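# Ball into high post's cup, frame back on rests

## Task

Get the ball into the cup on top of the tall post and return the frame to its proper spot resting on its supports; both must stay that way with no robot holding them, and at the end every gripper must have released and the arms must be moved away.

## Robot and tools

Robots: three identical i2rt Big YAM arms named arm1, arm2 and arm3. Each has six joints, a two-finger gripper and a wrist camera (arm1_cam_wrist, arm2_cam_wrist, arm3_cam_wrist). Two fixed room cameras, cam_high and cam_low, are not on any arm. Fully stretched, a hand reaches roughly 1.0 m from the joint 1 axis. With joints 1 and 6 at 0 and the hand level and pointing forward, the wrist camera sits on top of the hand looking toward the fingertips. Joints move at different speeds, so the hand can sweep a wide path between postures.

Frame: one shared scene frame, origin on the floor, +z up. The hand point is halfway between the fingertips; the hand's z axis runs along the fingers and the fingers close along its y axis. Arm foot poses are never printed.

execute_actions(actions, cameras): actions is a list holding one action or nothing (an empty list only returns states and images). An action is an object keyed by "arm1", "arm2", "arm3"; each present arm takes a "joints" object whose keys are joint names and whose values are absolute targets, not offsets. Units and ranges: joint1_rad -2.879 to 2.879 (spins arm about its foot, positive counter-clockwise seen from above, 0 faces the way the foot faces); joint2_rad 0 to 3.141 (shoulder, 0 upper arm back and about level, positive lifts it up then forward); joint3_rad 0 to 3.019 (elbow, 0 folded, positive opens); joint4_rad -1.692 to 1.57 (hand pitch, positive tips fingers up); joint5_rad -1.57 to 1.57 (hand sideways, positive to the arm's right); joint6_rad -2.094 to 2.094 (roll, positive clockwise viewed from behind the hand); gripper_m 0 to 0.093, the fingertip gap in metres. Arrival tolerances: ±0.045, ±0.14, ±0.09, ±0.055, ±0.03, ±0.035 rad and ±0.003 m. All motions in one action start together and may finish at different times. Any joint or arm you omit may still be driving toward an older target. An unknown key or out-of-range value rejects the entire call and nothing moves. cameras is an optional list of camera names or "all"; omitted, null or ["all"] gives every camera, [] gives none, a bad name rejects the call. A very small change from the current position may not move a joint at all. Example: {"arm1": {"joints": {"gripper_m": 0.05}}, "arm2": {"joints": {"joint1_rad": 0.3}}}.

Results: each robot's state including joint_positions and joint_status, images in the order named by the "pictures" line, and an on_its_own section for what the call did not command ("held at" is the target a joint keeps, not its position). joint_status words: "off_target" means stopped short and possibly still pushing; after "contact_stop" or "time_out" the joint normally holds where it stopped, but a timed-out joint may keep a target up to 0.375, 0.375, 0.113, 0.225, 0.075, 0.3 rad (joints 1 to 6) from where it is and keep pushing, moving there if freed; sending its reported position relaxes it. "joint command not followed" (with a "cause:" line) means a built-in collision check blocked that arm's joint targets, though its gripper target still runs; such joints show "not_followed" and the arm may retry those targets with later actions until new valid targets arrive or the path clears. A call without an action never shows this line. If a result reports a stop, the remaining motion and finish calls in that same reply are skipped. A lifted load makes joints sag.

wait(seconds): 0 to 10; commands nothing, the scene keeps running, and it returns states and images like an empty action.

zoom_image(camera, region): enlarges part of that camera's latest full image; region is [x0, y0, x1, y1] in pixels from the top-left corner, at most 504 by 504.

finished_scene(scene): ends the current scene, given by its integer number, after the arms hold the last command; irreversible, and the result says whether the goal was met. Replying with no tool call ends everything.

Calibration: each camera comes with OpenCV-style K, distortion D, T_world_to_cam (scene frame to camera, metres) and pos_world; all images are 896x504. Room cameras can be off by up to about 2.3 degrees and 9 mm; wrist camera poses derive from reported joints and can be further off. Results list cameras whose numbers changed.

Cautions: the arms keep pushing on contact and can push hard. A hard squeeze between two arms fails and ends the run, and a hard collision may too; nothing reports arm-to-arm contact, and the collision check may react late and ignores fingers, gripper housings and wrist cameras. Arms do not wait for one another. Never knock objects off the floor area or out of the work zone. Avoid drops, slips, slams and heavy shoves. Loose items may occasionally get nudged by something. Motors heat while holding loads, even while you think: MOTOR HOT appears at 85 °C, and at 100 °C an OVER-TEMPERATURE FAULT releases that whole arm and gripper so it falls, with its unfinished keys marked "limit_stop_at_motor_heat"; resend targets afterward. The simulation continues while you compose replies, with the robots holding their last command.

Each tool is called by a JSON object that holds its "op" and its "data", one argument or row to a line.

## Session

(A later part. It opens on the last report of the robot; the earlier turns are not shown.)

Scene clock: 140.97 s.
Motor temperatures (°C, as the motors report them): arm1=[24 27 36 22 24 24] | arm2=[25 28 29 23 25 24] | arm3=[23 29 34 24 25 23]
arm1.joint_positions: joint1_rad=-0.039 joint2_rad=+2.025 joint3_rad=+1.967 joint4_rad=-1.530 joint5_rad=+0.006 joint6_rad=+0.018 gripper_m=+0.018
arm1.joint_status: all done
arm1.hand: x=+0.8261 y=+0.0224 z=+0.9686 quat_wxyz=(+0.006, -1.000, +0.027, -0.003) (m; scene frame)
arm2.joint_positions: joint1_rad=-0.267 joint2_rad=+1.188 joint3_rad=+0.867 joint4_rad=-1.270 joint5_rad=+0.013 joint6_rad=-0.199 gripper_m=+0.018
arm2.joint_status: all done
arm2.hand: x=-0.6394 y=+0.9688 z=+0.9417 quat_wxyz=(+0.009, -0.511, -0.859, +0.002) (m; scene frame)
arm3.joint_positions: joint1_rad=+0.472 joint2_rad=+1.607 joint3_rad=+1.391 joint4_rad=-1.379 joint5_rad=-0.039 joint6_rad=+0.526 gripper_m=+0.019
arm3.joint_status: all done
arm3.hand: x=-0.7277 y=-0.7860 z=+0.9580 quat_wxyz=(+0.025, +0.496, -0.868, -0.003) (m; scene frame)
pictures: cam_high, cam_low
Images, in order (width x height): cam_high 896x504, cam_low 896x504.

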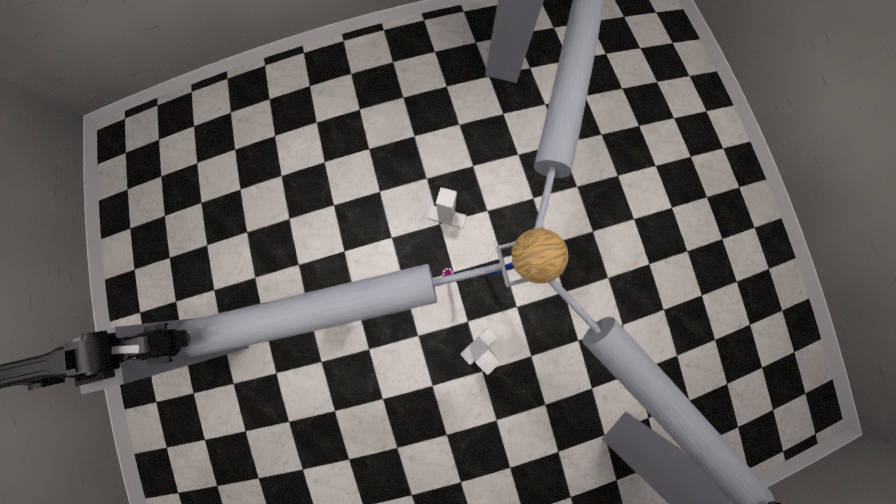

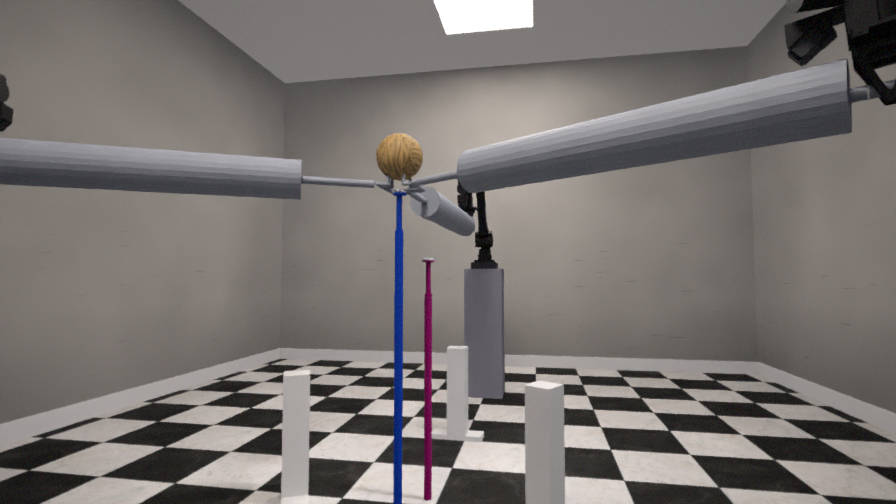

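{"op": "execute_actions", "data": {
  "actions": [
    {"arm1":{"joints":{"joint2_rad":2.022,"joint3_rad":1.905,"joint4_rad":-1.45}},"arm2":{"joints":{"joint2_rad":1.207,"joint3_rad":0.815,"joint4_rad":-1.18}},"arm3":{"joints":{"joint1_rad":0.455,"joint2_rad":1.60,"joint3_rad":1.342,"joint4_rad":-1.295}}}
  ],
  "cameras": ["cam_low"]
}}

{"op": "zoom_image", "data": {
  "camera": "cam_low",
  "region": [310,90,500,260]
}}

Scene clock: 148.13 s.
Motor temperatures (°C, as the motors report them): arm1=[24 27 36 22 24 24] | arm2=[25 28 30 23 25 24] | arm3=[23 29 33 24 25 23]
arm1.joint_positions: joint1_rad=-0.028 joint2_rad=+2.028 joint3_rad=+1.896 joint4_rad=-1.451 joint5_rad=+0.006 joint6_rad=+0.029 gripper_m=+0.018
arm1.joint_status: all done
arm1.hand: x=+0.8263 y=+0.0156 z=+0.9397 quat_wxyz=(+0.006, -1.000, +0.027, -0.001) (m; scene frame)
arm2.joint_positions: joint1_rad=-0.269 joint2_rad=+1.224 joint3_rad=+0.818 joint4_rad=-1.172 joint5_rad=+0.007 joint6_rad=-0.200 gripper_m=+0.018
arm2.joint_status: all done
arm2.hand: x=-0.6373 y=+0.9637 z=+0.9140 quat_wxyz=(+0.002, -0.512, -0.859, +0.004) (m; scene frame)
arm3.joint_positions: joint1_rad=+0.472 joint2_rad=+1.620 joint3_rad=+1.327 joint4_rad=-1.308 joint5_rad=-0.035 joint6_rad=+0.527 gripper_m=+0.019
arm3.joint_status: all done
arm3.hand: x=-0.7272 y=-0.7899 z=+0.9287 quat_wxyz=(+0.024, +0.496, -0.868, +0.001) (m; scene frame)
pictures: cam_low
Images, in order (width x height): cam_low 896x504.

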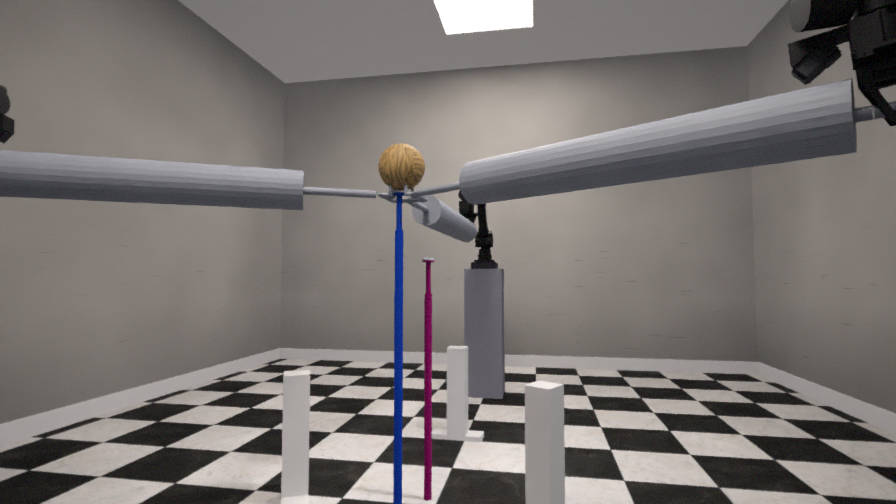

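Region (310, 90, 500, 260) of cam_low's 896x504 image, scaled by 2.653, with more detail than that image has; it fills the top 451 rows of this view, and the rest is white.

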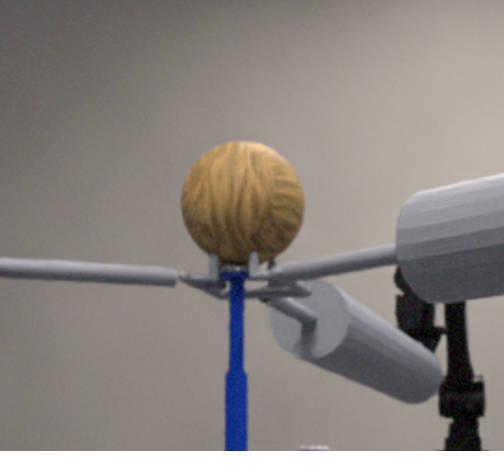

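{"op": "execute_actions", "data": {
  "actions": [
    {"arm1":{"joints":{"joint1_rad":-0.047}},"arm2":{"joints":{"joint2_rad":1.185,"joint3_rad":0.805}},"arm3":{"joints":{"joint2_rad":1.615,"joint3_rad":1.39}}}
  ],
  "cameras": ["cam_low"]
}}

{"op": "zoom_image", "data": {
  "camera": "cam_low",
  "region": [310,90,500,260]
}}

Scene clock: 153.17 s.
Motor temperatures (°C, as the motors report them): arm1=[24 27 34 22 24 24] | arm2=[25 28 30 23 25 24] | arm3=[23 28 33 24 25 23]
arm1.joint_positions: joint1_rad=-0.040 joint2_rad=+2.028 joint3_rad=+1.896 joint4_rad=-1.451 joint5_rad=+0.006 joint6_rad=+0.018 gripper_m=+0.018
arm1.joint_status: all done
arm1.hand: x=+0.8265 y=+0.0233 z=+0.9397 quat_wxyz=(+0.006, -1.000, +0.027, -0.001) (m; scene frame)
arm2.joint_positions: joint1_rad=-0.269 joint2_rad=+1.213 joint3_rad=+0.807 joint4_rad=-1.170 joint5_rad=+0.010 joint6_rad=-0.201 gripper_m=+0.018
arm2.joint_status: all done
arm2.hand: x=-0.6389 y=+0.9673 z=+0.9131 quat_wxyz=(+0.003, -0.511, -0.859, +0.006) (m; scene frame)
arm3.joint_positions: joint1_rad=+0.472 joint2_rad=+1.628 joint3_rad=+1.327 joint4_rad=-1.295 joint5_rad=-0.027 joint6_rad=+0.527 gripper_m=+0.019
arm3.joint_status: all done
arm3.hand: x=-0.7258 y=-0.7865 z=+0.9250 quat_wxyz=(+0.019, +0.496, -0.868, +0.000) (m; scene frame)
pictures: cam_low
Images, in order (width x height): cam_low 896x504.

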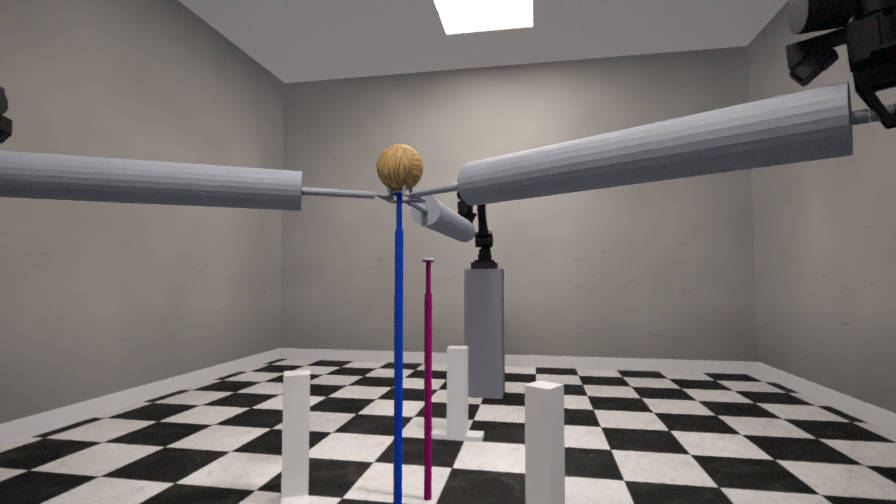

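Region (310, 90, 500, 260) of cam_low's 896x504 image, scaled by 2.653, with more detail than that image has; it fills the top 451 rows of this view, and the rest is white.

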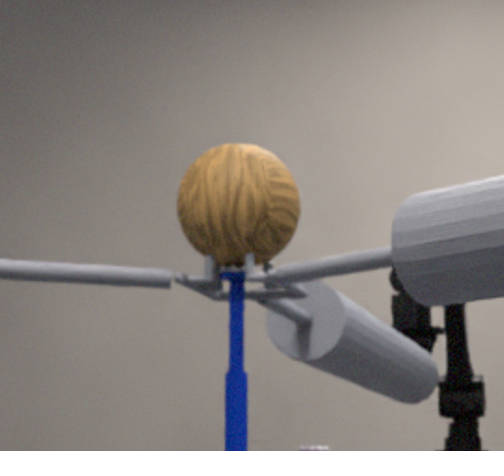

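Lower about .02.

{"op": "execute_actions", "data": {
  "actions": [
    {"arm1":{"joints":{"joint1_rad":-0.043,"joint2_rad":2.028,"joint3_rad":1.86,"joint4_rad":-1.40}},"arm2":{"joints":{"joint2_rad":1.212,"joint3_rad":0.765,"joint4_rad":-1.115}},"arm3":{"joints":{"joint2_rad":1.628,"joint3_rad":1.308,"joint4_rad":-1.245}}}
  ],
  "cameras": ["cam_low","cam_high"]
}}

{"op": "zoom_image", "data": {
  "camera": "cam_low",
  "region": [310,90,500,260]
}}

Scene clock: 157.20 s.
Motor temperatures (°C, as the motors report them): arm1=[24 28 34 22 24 24] | arm2=[25 28 29 23 25 24] | arm3=[23 28 34 24 25 23]
arm1.joint_positions: joint1_rad=-0.045 joint2_rad=+2.031 joint3_rad=+1.859 joint4_rad=-1.405 joint5_rad=+0.004 joint6_rad=+0.014 gripper_m=+0.018
arm1.joint_status: all done
arm1.hand: x=+0.8265 y=+0.0262 z=+0.9239 quat_wxyz=(+0.005, -1.000, +0.028, +0.002) (m; scene frame)
arm2.joint_positions: joint1_rad=-0.269 joint2_rad=+1.219 joint3_rad=+0.771 joint4_rad=-1.119 joint5_rad=+0.007 joint6_rad=-0.202 gripper_m=+0.018
arm2.joint_status: all done
arm2.hand: x=-0.6391 y=+0.9691 z=+0.8990 quat_wxyz=(-0.002, -0.511, -0.860, +0.008) (m; scene frame)
arm3.joint_positions: joint1_rad=+0.472 joint2_rad=+1.634 joint3_rad=+1.306 joint4_rad=-1.255 joint5_rad=-0.020 joint6_rad=+0.527 gripper_m=+0.019
arm3.joint_status: all done
arm3.hand: x=-0.7246 y=-0.7843 z=+0.9142 quat_wxyz=(+0.013, +0.496, -0.868, -0.003) (m; scene frame)
pictures: cam_high, cam_low
Images, in order (width x height): cam_high 896x504, cam_low 896x504.

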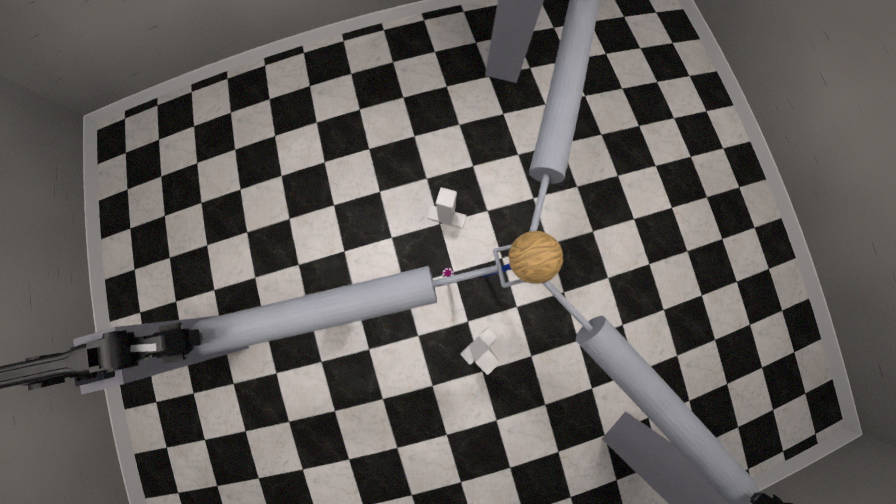

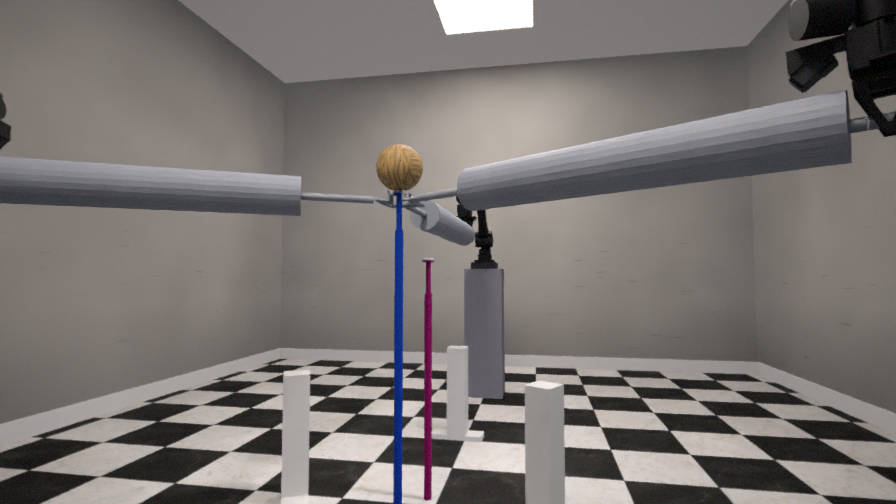

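Region (310, 90, 500, 260) of cam_low's 896x504 image, scaled by 2.653, with more detail than that image has; it fills the top 451 rows of this view, and the rest is white.

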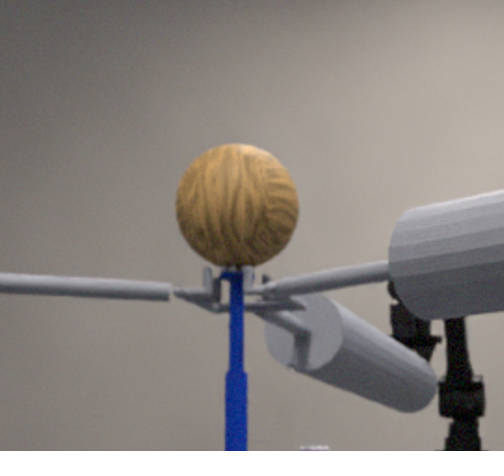

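{"op": "execute_actions", "data": {
  "actions": [
    {"arm1":{"joints":{"joint1_rad":-0.028,"joint2_rad":2.04,"joint3_rad":1.785,"joint4_rad":-1.325}},"arm2":{"joints":{"joint2_rad":1.258,"joint3_rad":0.71,"joint4_rad":-1.025}},"arm3":{"joints":{"joint2_rad":1.645,"joint3_rad":1.24,"joint4_rad":-1.165}}}
  ],
  "cameras": ["cam_low"]
}}

{"op": "zoom_image", "data": {
  "camera": "cam_low",
  "region": [310,90,500,260]
}}

Scene clock: 163.60 s.
Motor temperatures (°C, as the motors report them): arm1=[24 28 33 22 24 24] | arm2=[25 28 29 23 25 24] | arm3=[23 28 33 24 24 23]
arm1.joint_positions: joint1_rad=-0.043 joint2_rad=+2.048 joint3_rad=+1.788 joint4_rad=-1.317 joint5_rad=+0.003 joint6_rad=+0.014 gripper_m=+0.018
arm1.joint_status: all done
arm1.hand: x=+0.8278 y=+0.0250 z=+0.8869 quat_wxyz=(+0.005, -1.000, +0.027, +0.002) (m; scene frame)
arm2.joint_positions: joint1_rad=-0.269 joint2_rad=+1.272 joint3_rad=+0.724 joint4_rad=-1.019 joint5_rad=+0.006 joint6_rad=-0.204 gripper_m=+0.018
arm2.joint_status: all done
arm2.hand: x=-0.6383 y=+0.9669 z=+0.8684 quat_wxyz=(-0.002, -0.510, -0.860, +0.008) (m; scene frame)
arm3.joint_positions: joint1_rad=+0.465 joint2_rad=+1.657 joint3_rad=+1.242 joint4_rad=-1.164 joint5_rad=-0.012 joint6_rad=+0.523 gripper_m=+0.019
arm3.joint_status: all done
arm3.hand: x=-0.7204 y=-0.7868 z=+0.8812 quat_wxyz=(+0.009, +0.495, -0.869, -0.003) (m; scene frame)
pictures: cam_low
Images, in order (width x height): cam_low 896x504.

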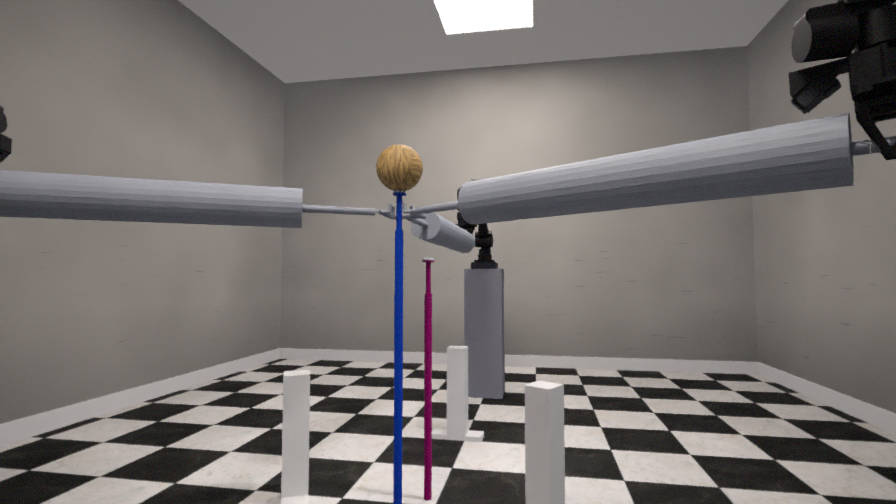

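Region (310, 90, 500, 260) of cam_low's 896x504 image, scaled by 2.653, with more detail than that image has; it fills the top 451 rows of this view, and the rest is white.

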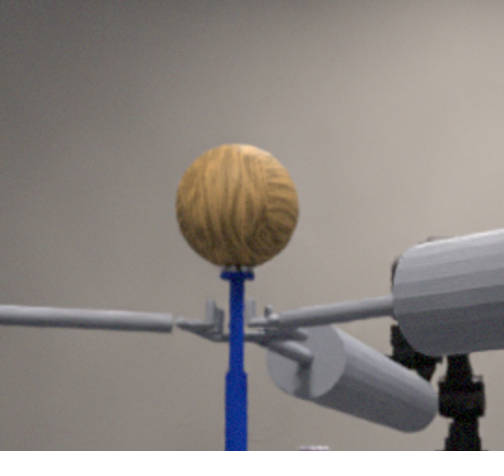

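{"op": "execute_actions", "data": {
  "actions": [
    {"arm1":{"joints":{"joint1_rad":-0.03,"joint2_rad":1.908,"joint3_rad":1.6,"joint4_rad":-1.25}},"arm2":{"joints":{"joint1_rad":-0.126,"joint2_rad":1.31,"joint3_rad":0.80,"joint6_rad":-0.065}},"arm3":{"joints":{"joint1_rad":0.36,"joint6_rad":0.425}}}
  ],
  "cameras": ["cam_low","cam_high"]
}}

{"op": "zoom_image", "data": {
  "camera": "cam_low",
  "region": [310,90,500,260]
}}

Scene clock: 172.97 s.
Motor temperatures (°C, as the motors report them): arm1=[24 28 32 22 24 24] | arm2=[25 28 28 23 25 24] | arm3=[23 27 32 24 24 23]
arm1.joint_positions: joint1_rad=-0.043 joint2_rad=+1.930 joint3_rad=+1.602 joint4_rad=-1.243 joint5_rad=+0.002 joint6_rad=+0.014 gripper_m=+0.018
arm1.joint_status: all done
arm1.hand: x=+0.8713 y=+0.0231 z=+0.8873 quat_wxyz=(+0.004, -1.000, +0.027, +0.006) (m; scene frame)
arm2.joint_positions: joint1_rad=-0.140 joint2_rad=+1.319 joint3_rad=+0.765 joint4_rad=-1.012 joint5_rad=+0.008 joint6_rad=-0.076 gripper_m=+0.018
arm2.joint_status: all done
arm2.hand: x=-0.5949 y=+0.9650 z=+0.8683 quat_wxyz=(-0.002, -0.509, -0.860, +0.009) (m; scene frame)
arm3.joint_positions: joint1_rad=+0.371 joint2_rad=+1.657 joint3_rad=+1.242 joint4_rad=-1.161 joint5_rad=-0.011 joint6_rad=+0.429 gripper_m=+0.019
arm3.joint_status: all done
arm3.hand: x=-0.6756 y=-0.7885 z=+0.8809 quat_wxyz=(+0.007, +0.495, -0.869, -0.004) (m; scene frame)
pictures: cam_high, cam_low
Images, in order (width x height): cam_high 896x504, cam_low 896x504.

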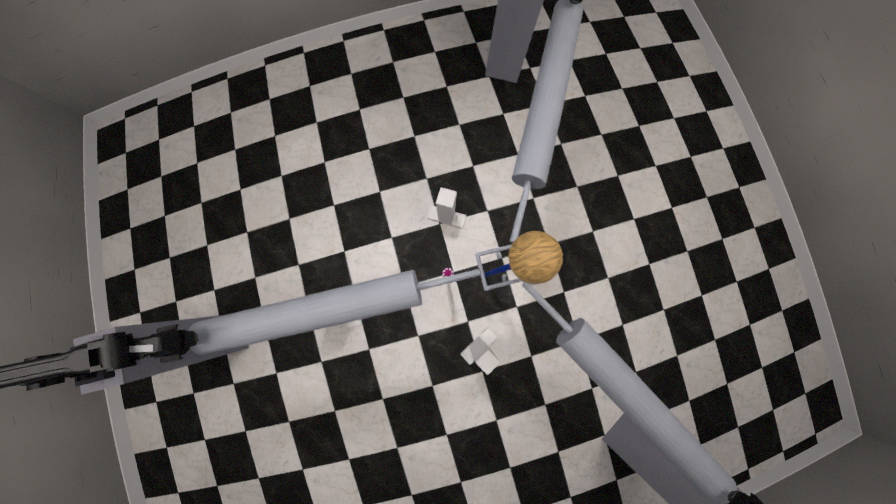

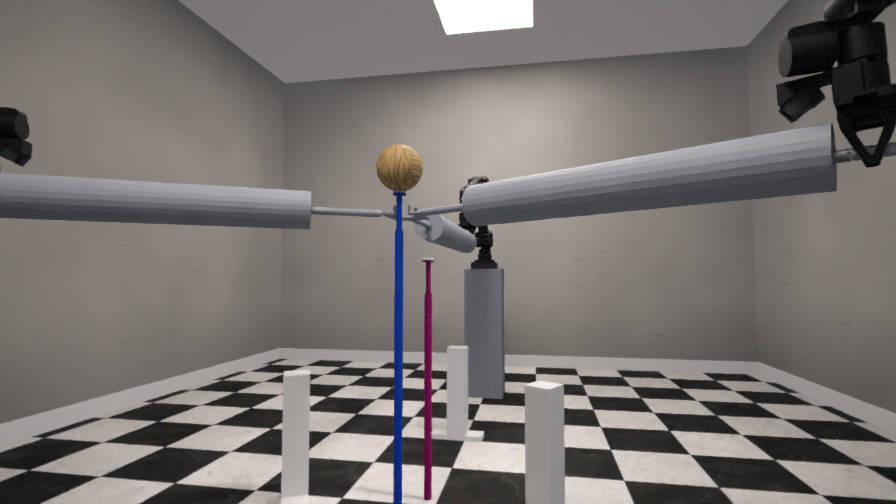

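Region (310, 90, 500, 260) of cam_low's 896x504 image, scaled by 2.653, with more detail than that image has; it fills the top 451 rows of this view, and the rest is white.

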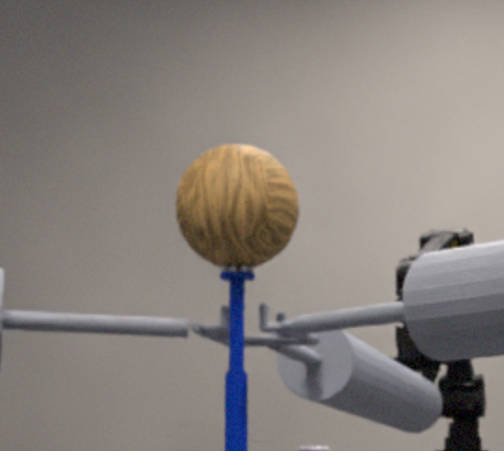

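{"op": "execute_actions", "data": {
  "actions": [
    {"arm1":{"joints":{"joint1_rad":-0.03,"joint2_rad":1.672,"joint3_rad":1.25,"joint4_rad":-1.16}},"arm2":{"joints":{"joint1_rad":0.116,"joint2_rad":1.465,"joint3_rad":0.94,"joint4_rad":-1.025,"joint6_rad":0.18}},"arm3":{"joints":{"joint1_rad":0.147,"joint2_rad":1.70,"joint3_rad":1.365,"joint4_rad":-1.168,"joint6_rad":0.21}}}
  ],
  "cameras": []
}}

{"op": "execute_actions", "data": {
  "actions": [
    {"arm1":{"joints":{"joint1_rad":-0.028,"joint2_rad":1.44,"joint3_rad":0.96,"joint4_rad":-1.098}},"arm2":{"joints":{"joint1_rad":0.294,"joint2_rad":1.648,"joint3_rad":1.14,"joint4_rad":-1.035,"joint6_rad":0.36}},"arm3":{"joints":{"joint1_rad":-0.042,"joint2_rad":1.811,"joint3_rad":1.51,"joint4_rad":-1.198,"joint6_rad":0.02}}}
  ],
  "cameras": []
}}

{"op": "execute_actions", "data": {
  "actions": [
    {"arm1":{"joints":{"joint1_rad":-0.028,"joint2_rad":1.182,"joint3_rad":0.685,"joint4_rad":-1.075,"joint6_rad":0.022}},"arm2":{"joints":{"joint1_rad":0.428,"joint2_rad":1.86,"joint3_rad":1.395,"joint4_rad":-1.09,"joint6_rad":0.49}},"arm3":{"joints":{"joint1_rad":-0.206,"joint2_rad":1.96,"joint3_rad":1.715,"joint4_rad":-1.252,"joint6_rad":-0.142}}}
  ],
  "cameras": ["cam_low","cam_high"]
}}

Scene clock: 186.03 s.
Motor temperatures (°C, as the motors report them): arm1=[24 28 32 22 24 24] | arm2=[25 28 29 23 25 24] | arm3=[23 27 32 24 23 23]
arm1.joint_positions: joint1_rad=-0.039 joint2_rad=+1.681 joint3_rad=+1.257 joint4_rad=-1.159 joint5_rad=+0.006 joint6_rad=+0.015 gripper_m=+0.018
arm1.joint_status: all done
arm1.hand: x=+0.9754 y=+0.0179 z=+0.8903 quat_wxyz=(+0.006, -1.000, +0.025, -0.001) (m; scene frame)
arm2.joint_positions: joint1_rad=+0.111 joint2_rad=+1.479 joint3_rad=+0.915 joint4_rad=-1.010 joint5_rad=+0.004 joint6_rad=+0.175 gripper_m=+0.018
arm2.joint_status: all done
arm2.hand: x=-0.4901 y=+0.9619 z=+0.8648 quat_wxyz=(+0.000, -0.509, -0.861, +0.006) (m; scene frame)
arm3.joint_positions: joint1_rad=+0.156 joint2_rad=+1.711 joint3_rad=+1.301 joint4_rad=-1.163 joint5_rad=-0.007 joint6_rad=+0.216 gripper_m=+0.019
arm3.joint_status: all done
arm3.hand: x=-0.5700 y=-0.7895 z=+0.8757 quat_wxyz=(+0.005, +0.494, -0.869, -0.005) (m; scene frame)
pictures: none
No camera images: the call's "cameras" was empty. Leave "cameras" out to get every camera's image.

Scene clock: 187.00 s.
Motor temperatures (°C, as the motors report them): arm1=[24 28 32 22 24 24] | arm2=[25 28 29 23 25 24] | arm3=[23 27 33 24 23 23]
arm1.joint_positions: joint1_rad=-0.039 joint2_rad=+1.448 joint3_rad=+0.955 joint4_rad=-1.098 joint5_rad=+0.010 joint6_rad=+0.019 gripper_m=+0.018
arm1.joint_status: all done
arm1.hand: x=+1.0770 y=+0.0150 z=+0.8807 quat_wxyz=(+0.008, -1.000, +0.027, -0.005) (m; scene frame)
arm2.joint_positions: joint1_rad=+0.286 joint2_rad=+1.668 joint3_rad=+1.111 joint4_rad=-1.018 joint5_rad=+0.005 joint6_rad=+0.351 gripper_m=+0.018
arm2.joint_status: all done
arm2.hand: x=-0.3879 y=+0.9593 z=+0.8543 quat_wxyz=(+0.000, -0.510, -0.860, +0.006) (m; scene frame)
arm3.joint_positions: joint1_rad=-0.031 joint2_rad=+1.826 joint3_rad=+1.438 joint4_rad=-1.201 joint5_rad=-0.009 joint6_rad=+0.029 gripper_m=+0.019
arm3.joint_status: all done
arm3.hand: x=-0.4665 y=-0.7907 z=+0.8668 quat_wxyz=(+0.012, +0.494, -0.869, -0.002) (m; scene frame)
pictures: none
No camera images: the call's "cameras" was empty. Leave "cameras" out to get every camera's image.

Scene clock: 187.97 s.
Motor temperatures (°C, as the motors report them): arm1=[24 28 32 22 24 24] | arm2=[25 28 30 23 25 24] | arm3=[23 27 33 24 23 23]
arm1.joint_positions: joint1_rad=-0.039 joint2_rad=+1.193 joint3_rad=+0.673 joint4_rad=-1.072 joint5_rad=+0.010 joint6_rad=+0.020 gripper_m=+0.018
arm1.joint_status: all done
arm1.hand: x=+1.1795 y=+0.0114 z=+0.8637 quat_wxyz=(+0.008, -1.000, +0.028, -0.005) (m; scene frame)
arm2.joint_positions: joint1_rad=+0.415 joint2_rad=+1.883 joint3_rad=+1.363 joint4_rad=-1.058 joint5_rad=+0.011 joint6_rad=+0.482 gripper_m=+0.018
arm2.joint_status: all done
arm2.hand: x=-0.2839 y=+0.9577 z=+0.8354 quat_wxyz=(+0.001, -0.511, -0.860, +0.010) (m; scene frame)
arm3.joint_positions: joint1_rad=-0.186 joint2_rad=+1.975 joint3_rad=+1.638 joint4_rad=-1.254 joint5_rad=-0.008 joint6_rad=-0.126 gripper_m=+0.019
arm3.joint_status: all done
arm3.hand: x=-0.3628 y=-0.7917 z=+0.8565 quat_wxyz=(+0.013, +0.494, -0.869, -0.003) (m; scene frame)
pictures: cam_high, cam_low
Images, in order (width x height): cam_high 896x504, cam_low 896x504.

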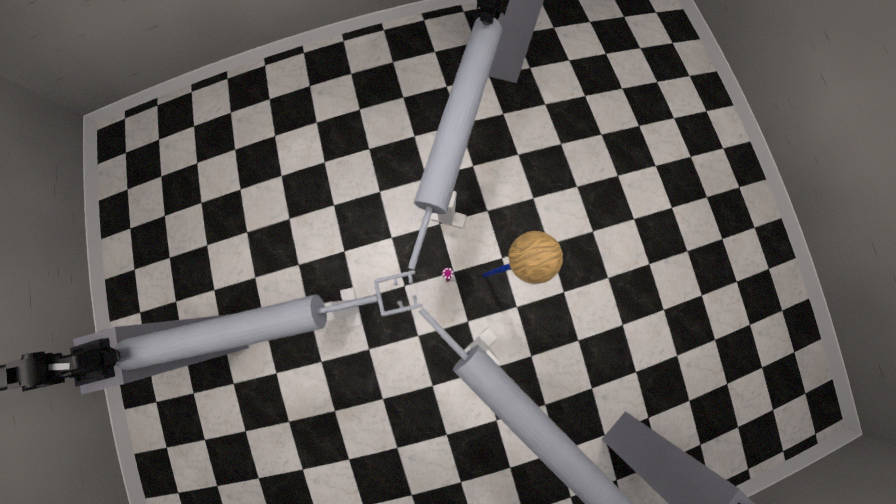

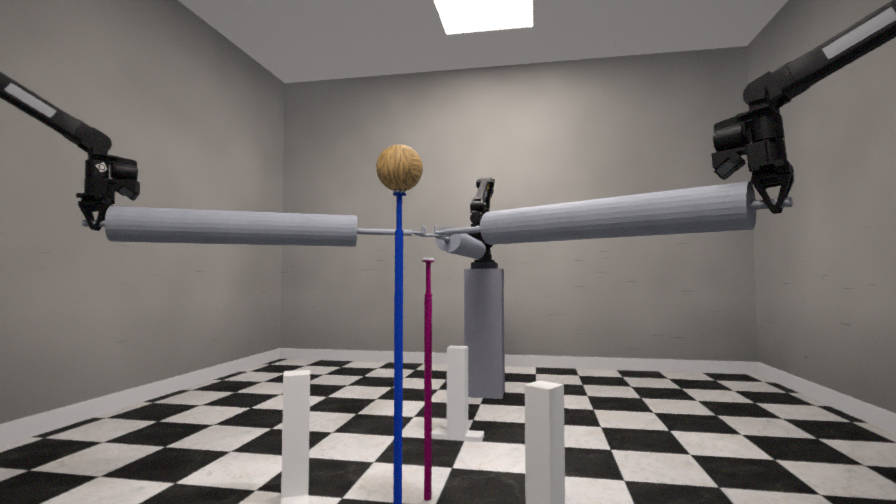

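Descend.

{"op": "execute_actions", "data": {
  "actions": [
    {"arm1":{"joints":{"joint2_rad":1.325,"joint3_rad":0.59,"joint4_rad":-0.85}},"arm2":{"joints":{"joint2_rad":1.945,"joint3_rad":1.315,"joint4_rad":-0.945}},"arm3":{"joints":{"joint2_rad":2.02,"joint3_rad":1.60,"joint4_rad":-1.105}}}
  ],
  "cameras": []
}}

{"op": "execute_actions", "data": {
  "actions": [
    {"arm1":{"joints":{"joint2_rad":1.5,"joint3_rad":0.533,"joint4_rad":-0.618}},"arm2":{"joints":{"joint2_rad":2.046,"joint3_rad":1.287,"joint4_rad":-0.816}},"arm3":{"joints":{"joint2_rad":2.098,"joint3_rad":1.555,"joint4_rad":-0.98}}}
  ],
  "cameras": []
}}

{"op": "execute_actions", "data": {
  "actions": [
    {"arm1":{"joints":{"joint2_rad":1.715,"joint3_rad":0.51,"joint4_rad":-0.38}},"arm2":{"joints":{"joint2_rad":2.161,"joint3_rad":1.288,"joint4_rad":-0.698}},"arm3":{"joints":{"joint2_rad":2.19,"joint3_rad":1.535,"joint4_rad":-0.864}}}
  ],
  "cameras": []
}}

{"op": "execute_actions", "data": {
  "actions": [
    {"arm1":{"joints":{"joint2_rad":1.95,"joint3_rad":0.535,"joint4_rad":-0.16}},"arm2":{"joints":{"joint2_rad":2.288,"joint3_rad":1.322,"joint4_rad":-0.594}},"arm3":{"joints":{"joint2_rad":2.297,"joint3_rad":1.555,"joint4_rad":-0.762}}}
  ],
  "cameras": []
}}

{"op": "execute_actions", "data": {
  "actions": [
    {"arm1":{"joints":{"joint2_rad":2.185,"joint3_rad":0.586,"joint4_rad":0.024}},"arm2":{"joints":{"joint2_rad":2.422,"joint3_rad":1.367,"joint4_rad":-0.504}},"arm3":{"joints":{"joint2_rad":2.415,"joint3_rad":1.591,"joint4_rad":-0.673}}}
  ],
  "cameras": []
}}

{"op": "execute_actions", "data": {
  "actions": [
    {"arm1":{"joints":{"joint2_rad":2.403,"joint3_rad":0.668,"joint4_rad":0.16}},"arm2":{"joints":{"joint2_rad":2.563,"joint3_rad":1.437,"joint4_rad":-0.433}},"arm3":{"joints":{"joint2_rad":2.542,"joint3_rad":1.647,"joint4_rad":-0.602}}}
  ],
  "cameras": ["cam_low","cam_high"]
}}

Scene clock: 199.40 s.
Motor temperatures (°C, as the motors report them): arm1=[24 27 32 22 24 24] | arm2=[25 29 30 23 25 24] | arm3=[23 28 36 24 23 23]
arm1.joint_positions: joint1_rad=-0.039 joint2_rad=+1.324 joint3_rad=+0.584 joint4_rad=-0.856 joint5_rad=+0.009 joint6_rad=+0.018 gripper_m=+0.018
arm1.joint_status: all done
arm1.hand: x=+1.1791 y=+0.0116 z=+0.8028 quat_wxyz=(+0.008, -1.000, +0.027, -0.007) (m; scene frame)
arm2.joint_positions: joint1_rad=+0.418 joint2_rad=+1.973 joint3_rad=+1.324 joint4_rad=-0.938 joint5_rad=+0.006 joint6_rad=+0.484 gripper_m=+0.018
arm2.joint_status: all done
arm2.hand: x=-0.2826 y=+0.9589 z=+0.7769 quat_wxyz=(+0.006, -0.511, -0.860, +0.007) (m; scene frame)
arm3.joint_positions: joint1_rad=-0.186 joint2_rad=+2.048 joint3_rad=+1.582 joint4_rad=-1.125 joint5_rad=-0.006 joint6_rad=-0.127 gripper_m=+0.019
arm3.joint_status: all done
arm3.hand: x=-0.3603 y=-0.7887 z=+0.7956 quat_wxyz=(+0.012, +0.494, -0.869, -0.003) (m; scene frame)
pictures: none
No camera images: the call's "cameras" was empty. Leave "cameras" out to get every camera's image.

Scene clock: 200.33 s.
Motor temperatures (°C, as the motors report them): arm1=[24 27 32 22 24 24] | arm2=[25 29 30 23 25 24] | arm3=[23 28 36 24 23 23]
arm1.joint_positions: joint1_rad=-0.039 joint2_rad=+1.501 joint3_rad=+0.529 joint4_rad=-0.624 joint5_rad=+0.008 joint6_rad=+0.018 gripper_m=+0.018
arm1.joint_status: all done
arm1.hand: x=+1.1778 y=+0.0119 z=+0.7432 quat_wxyz=(+0.007, -1.000, +0.027, -0.008) (m; scene frame)
arm2.joint_positions: joint1_rad=+0.418 joint2_rad=+2.072 joint3_rad=+1.296 joint4_rad=-0.813 joint5_rad=+0.007 joint6_rad=+0.484 gripper_m=+0.018
arm2.joint_status: all done
arm2.hand: x=-0.2837 y=+0.9589 z=+0.7176 quat_wxyz=(+0.007, -0.511, -0.860, +0.007) (m; scene frame)
arm3.joint_positions: joint1_rad=-0.188 joint2_rad=+2.126 joint3_rad=+1.540 joint4_rad=-0.999 joint5_rad=-0.004 joint6_rad=-0.128 gripper_m=+0.019
arm3.joint_status: all done
arm3.hand: x=-0.3589 y=-0.7879 z=+0.7363 quat_wxyz=(+0.009, +0.494, -0.869, -0.003) (m; scene frame)
pictures: none
No camera images: the call's "cameras" was empty. Leave "cameras" out to get every camera's image.

Scene clock: 201.23 s.
Motor temperatures (°C, as the motors report them): arm1=[24 27 32 22 24 24] | arm2=[25 29 29 23 25 24] | arm3=[23 28 36 24 23 23]
arm1.joint_positions: joint1_rad=-0.039 joint2_rad=+1.717 joint3_rad=+0.505 joint4_rad=-0.386 joint5_rad=+0.005 joint6_rad=+0.018 gripper_m=+0.018
arm1.joint_status: all done
arm1.hand: x=+1.1776 y=+0.0117 z=+0.6833 quat_wxyz=(+0.006, -1.000, +0.027, -0.009) (m; scene frame)
arm2.joint_positions: joint1_rad=+0.419 joint2_rad=+2.187 joint3_rad=+1.293 joint4_rad=-0.694 joint5_rad=+0.007 joint6_rad=+0.485 gripper_m=+0.018
arm2.joint_status: all done
arm2.hand: x=-0.2834 y=+0.9587 z=+0.6581 quat_wxyz=(+0.006, -0.510, -0.860, +0.008) (m; scene frame)
arm3.joint_positions: joint1_rad=-0.190 joint2_rad=+2.220 joint3_rad=+1.523 joint4_rad=-0.880 joint5_rad=-0.002 joint6_rad=-0.130 gripper_m=+0.019
arm3.joint_status: all done
arm3.hand: x=-0.3566 y=-0.7871 z=+0.6768 quat_wxyz=(+0.005, +0.494, -0.869, -0.003) (m; scene frame)
pictures: none
No camera images: the call's "cameras" was empty. Leave "cameras" out to get every camera's image.

Scene clock: 202.17 s.
Motor temperatures (°C, as the motors report them): arm1=[24 26 31 22 24 24] | arm2=[25 29 29 23 25 24] | arm3=[23 28 36 24 23 23]
arm1.joint_positions: joint1_rad=-0.039 joint2_rad=+1.956 joint3_rad=+0.526 joint4_rad=-0.169 joint5_rad=+0.005 joint6_rad=+0.018 gripper_m=+0.018
arm1.joint_status: all done
arm1.hand: x=+1.1744 y=+0.0122 z=+0.6236 quat_wxyz=(+0.006, -1.000, +0.027, -0.008) (m; scene frame)
arm2.joint_positions: joint1_rad=+0.418 joint2_rad=+2.304 joint3_rad=+1.302 joint4_rad=-0.585 joint5_rad=+0.011 joint6_rad=+0.485 gripper_m=+0.018
arm2.joint_status: all done
arm2.hand: x=-0.2874 y=+0.9593 z=+0.5998 quat_wxyz=(+0.006, -0.511, -0.860, +0.010) (m; scene frame)
arm3.joint_positions: joint1_rad=-0.190 joint2_rad=+2.323 joint3_rad=+1.523 joint4_rad=-0.772 joint5_rad=-0.005 joint6_rad=-0.130 gripper_m=+0.019
arm3.joint_status: all done
arm3.hand: x=-0.3575 y=-0.7866 z=+0.6178 quat_wxyz=(+0.003, +0.494, -0.869, -0.006) (m; scene frame)
pictures: none
No camera images: the call's "cameras" was empty. Leave "cameras" out to get every camera's image.

Scene clock: 203.03 s.
Motor temperatures (°C, as the motors report them): arm1=[24 26 31 22 24 24] | arm2=[25 29 29 23 25 24] | arm3=[23 28 35 24 23 23]
arm1.joint_positions: joint1_rad=-0.039 joint2_rad=+2.194 joint3_rad=+0.582 joint4_rad=+0.013 joint5_rad=+0.003 joint6_rad=+0.018 gripper_m=+0.018
arm1.joint_status: all done
arm1.hand: x=+1.1723 y=+0.0122 z=+0.5626 quat_wxyz=(+0.004, -1.000, +0.027, -0.008) (m; scene frame)
arm2.joint_positions: joint1_rad=+0.416 joint2_rad=+2.440 joint3_rad=+1.346 joint4_rad=-0.498 joint5_rad=+0.012 joint6_rad=+0.483 gripper_m=+0.018
arm2.joint_status: all done
arm2.hand: x=-0.2903 y=+0.9589 z=+0.5389 quat_wxyz=(+0.008, -0.511, -0.859, +0.010) (m; scene frame)
arm3.joint_positions: joint1_rad=-0.190 joint2_rad=+2.436 joint3_rad=+1.547 joint4_rad=-0.677 joint5_rad=-0.005 joint6_rad=-0.131 gripper_m=+0.019
arm3.joint_status: all done
arm3.hand: x=-0.3579 y=-0.7864 z=+0.5590 quat_wxyz=(+0.000, +0.494, -0.869, -0.007) (m; scene frame)
pictures: none
No camera images: the call's "cameras" was empty. Leave "cameras" out to get every camera's image.

Scene clock: 203.93 s.
Motor temperatures (°C, as the motors report them): arm1=[24 26 31 22 24 24] | arm2=[25 29 29 23 25 24] | arm3=[23 28 35 24 23 23]
arm1.joint_positions: joint1_rad=-0.039 joint2_rad=+2.414 joint3_rad=+0.667 joint4_rad=+0.148 joint5_rad=+0.002 joint6_rad=+0.018 gripper_m=+0.018
arm1.joint_status: all done
arm1.hand: x=+1.1713 y=+0.0124 z=+0.5014 quat_wxyz=(+0.004, -1.000, +0.026, -0.009) (m; scene frame)
arm2.joint_positions: joint1_rad=+0.416 joint2_rad=+2.582 joint3_rad=+1.416 joint4_rad=-0.429 joint5_rad=+0.012 joint6_rad=+0.483 gripper_m=+0.018
arm2.joint_status: all done
arm2.hand: x=-0.2913 y=+0.9591 z=+0.4783 quat_wxyz=(+0.009, -0.511, -0.859, +0.010) (m; scene frame)
arm3.joint_positions: joint1_rad=-0.190 joint2_rad=+2.564 joint3_rad=+1.606 joint4_rad=-0.608 joint5_rad=-0.005 joint6_rad=-0.131 gripper_m=+0.019
arm3.joint_status: all done
arm3.hand: x=-0.3575 y=-0.7854 z=+0.4988 quat_wxyz=(+0.000, +0.494, -0.869, -0.007) (m; scene frame)
pictures: cam_high, cam_low
Images, in order (width x height): cam_high 896x504, cam_low 896x504.

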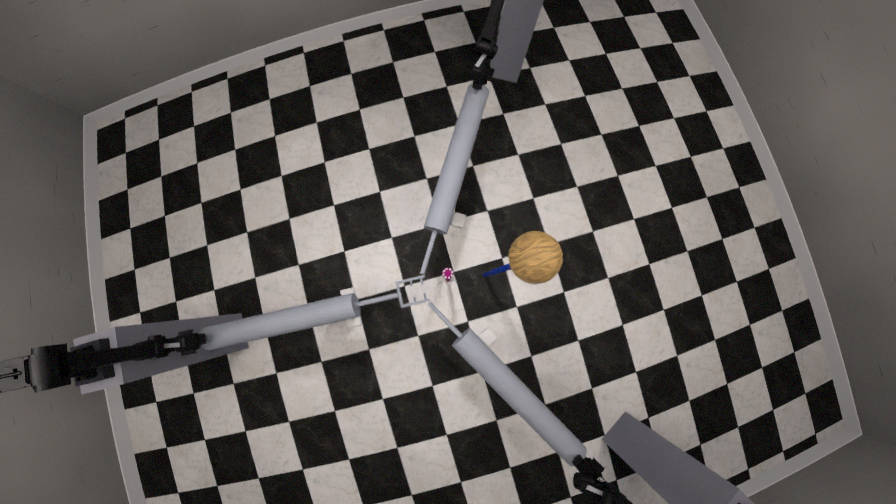

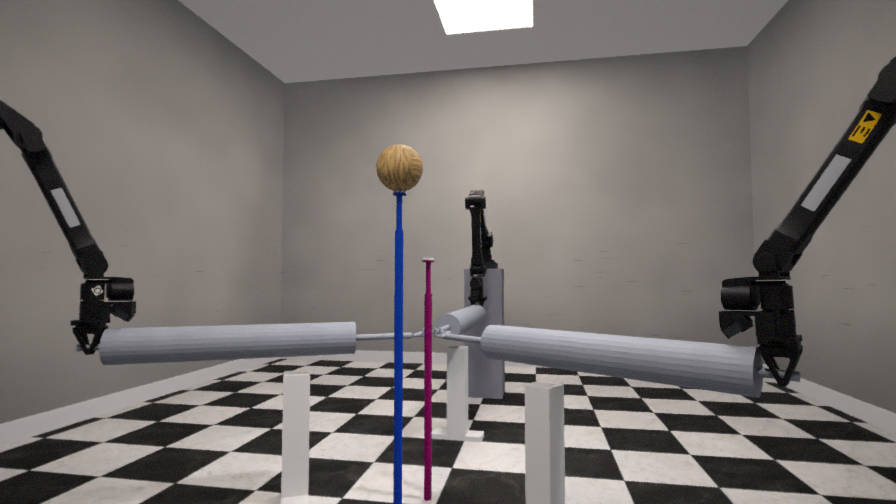

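Shift +4 mm x while descending.

{"op": "execute_actions", "data": {
  "actions": [
    {"arm1":{"joints":{"joint2_rad":2.525,"joint3_rad":0.715,"joint4_rad":0.225}},"arm2":{"joints":{"joint1_rad":0.435,"joint2_rad":2.645,"joint3_rad":1.50,"joint4_rad":-0.40}},"arm3":{"joints":{"joint1_rad":-0.216,"joint2_rad":2.617,"joint3_rad":1.695,"joint4_rad":-0.567}}}
  ],
  "cameras": []
}}

{"op": "execute_actions", "data": {
  "actions": [
    {"arm1":{"joints":{"joint2_rad":2.595,"joint3_rad":0.755,"joint4_rad":0.26}},"arm2":{"joints":{"joint2_rad":2.695,"joint3_rad":1.532,"joint4_rad":-0.382}},"arm3":{"joints":{"joint2_rad":2.667,"joint3_rad":1.722,"joint4_rad":-0.545}}}
  ],
  "cameras": ["cam_low","cam_high"]
}}

Scene clock: 209.17 s.
Motor temperatures (°C, as the motors report them): arm1=[24 26 30 22 24 24] | arm2=[25 29 29 23 25 24] | arm3=[23 29 34 24 23 23]
arm1.joint_positions: joint1_rad=-0.038 joint2_rad=+2.529 joint3_rad=+0.718 joint4_rad=+0.216 joint5_rad=+0.000 joint6_rad=+0.018 gripper_m=+0.018
arm1.joint_status: all done
arm1.hand: x=+1.1732 y=+0.0120 z=+0.4674 quat_wxyz=(+0.003, -1.000, +0.026, -0.007) (m; scene frame)
arm2.joint_positions: joint1_rad=+0.417 joint2_rad=+2.659 joint3_rad=+1.470 joint4_rad=-0.405 joint5_rad=+0.009 joint6_rad=+0.483 gripper_m=+0.018
arm2.joint_status: all done
arm2.hand: x=-0.2888 y=+0.9589 z=+0.4468 quat_wxyz=(+0.009, -0.510, -0.860, +0.008) (m; scene frame)
arm3.joint_positions: joint1_rad=-0.192 joint2_rad=+2.630 joint3_rad=+1.648 joint4_rad=-0.582 joint5_rad=-0.002 joint6_rad=-0.132 gripper_m=+0.019
arm3.joint_status: all done
arm3.hand: x=-0.3548 y=-0.7846 z=+0.4699 quat_wxyz=(-0.002, +0.494, -0.869, -0.006) (m; scene frame)
pictures: none
No camera images: the call's "cameras" was empty. Leave "cameras" out to get every camera's image.

Scene clock: 209.87 s.
Motor temperatures (°C, as the motors report them): arm1=[24 26 30 22 24 24] | arm2=[25 29 28 23 25 24] | arm3=[23 29 34 24 23 23]
arm1.joint_positions: joint1_rad=-0.038 joint2_rad=+2.598 joint3_rad=+0.755 joint4_rad=+0.249 joint5_rad=+0.000 joint6_rad=+0.018 gripper_m=+0.018
arm1.joint_status: all done
arm1.hand: x=+1.1736 y=+0.0120 z=+0.4461 quat_wxyz=(+0.003, -1.000, +0.026, -0.006) (m; scene frame)
arm2.joint_positions: joint1_rad=+0.418 joint2_rad=+2.704 joint3_rad=+1.501 joint4_rad=-0.390 joint5_rad=+0.009 joint6_rad=+0.483 gripper_m=+0.018
arm2.joint_status: all done
arm2.hand: x=-0.2887 y=+0.9590 z=+0.4283 quat_wxyz=(+0.008, -0.510, -0.860, +0.008) (m; scene frame)
arm3.joint_positions: joint1_rad=-0.193 joint2_rad=+2.675 joint3_rad=+1.677 joint4_rad=-0.563 joint5_rad=-0.001 joint6_rad=-0.133 gripper_m=+0.019
arm3.joint_status: all done
arm3.hand: x=-0.3539 y=-0.7842 z=+0.4502 quat_wxyz=(-0.003, +0.494, -0.869, -0.006) (m; scene frame)
pictures: cam_high, cam_low
Images, in order (width x height): cam_high 896x504, cam_low 896x504.

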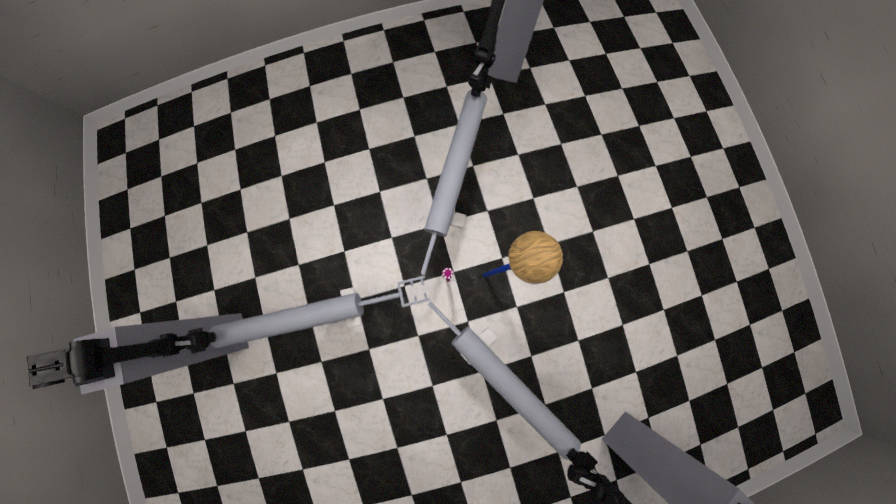

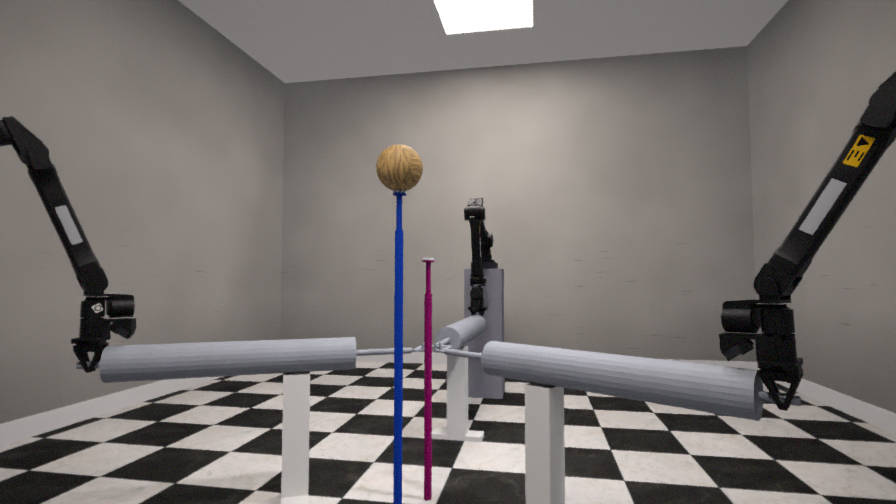

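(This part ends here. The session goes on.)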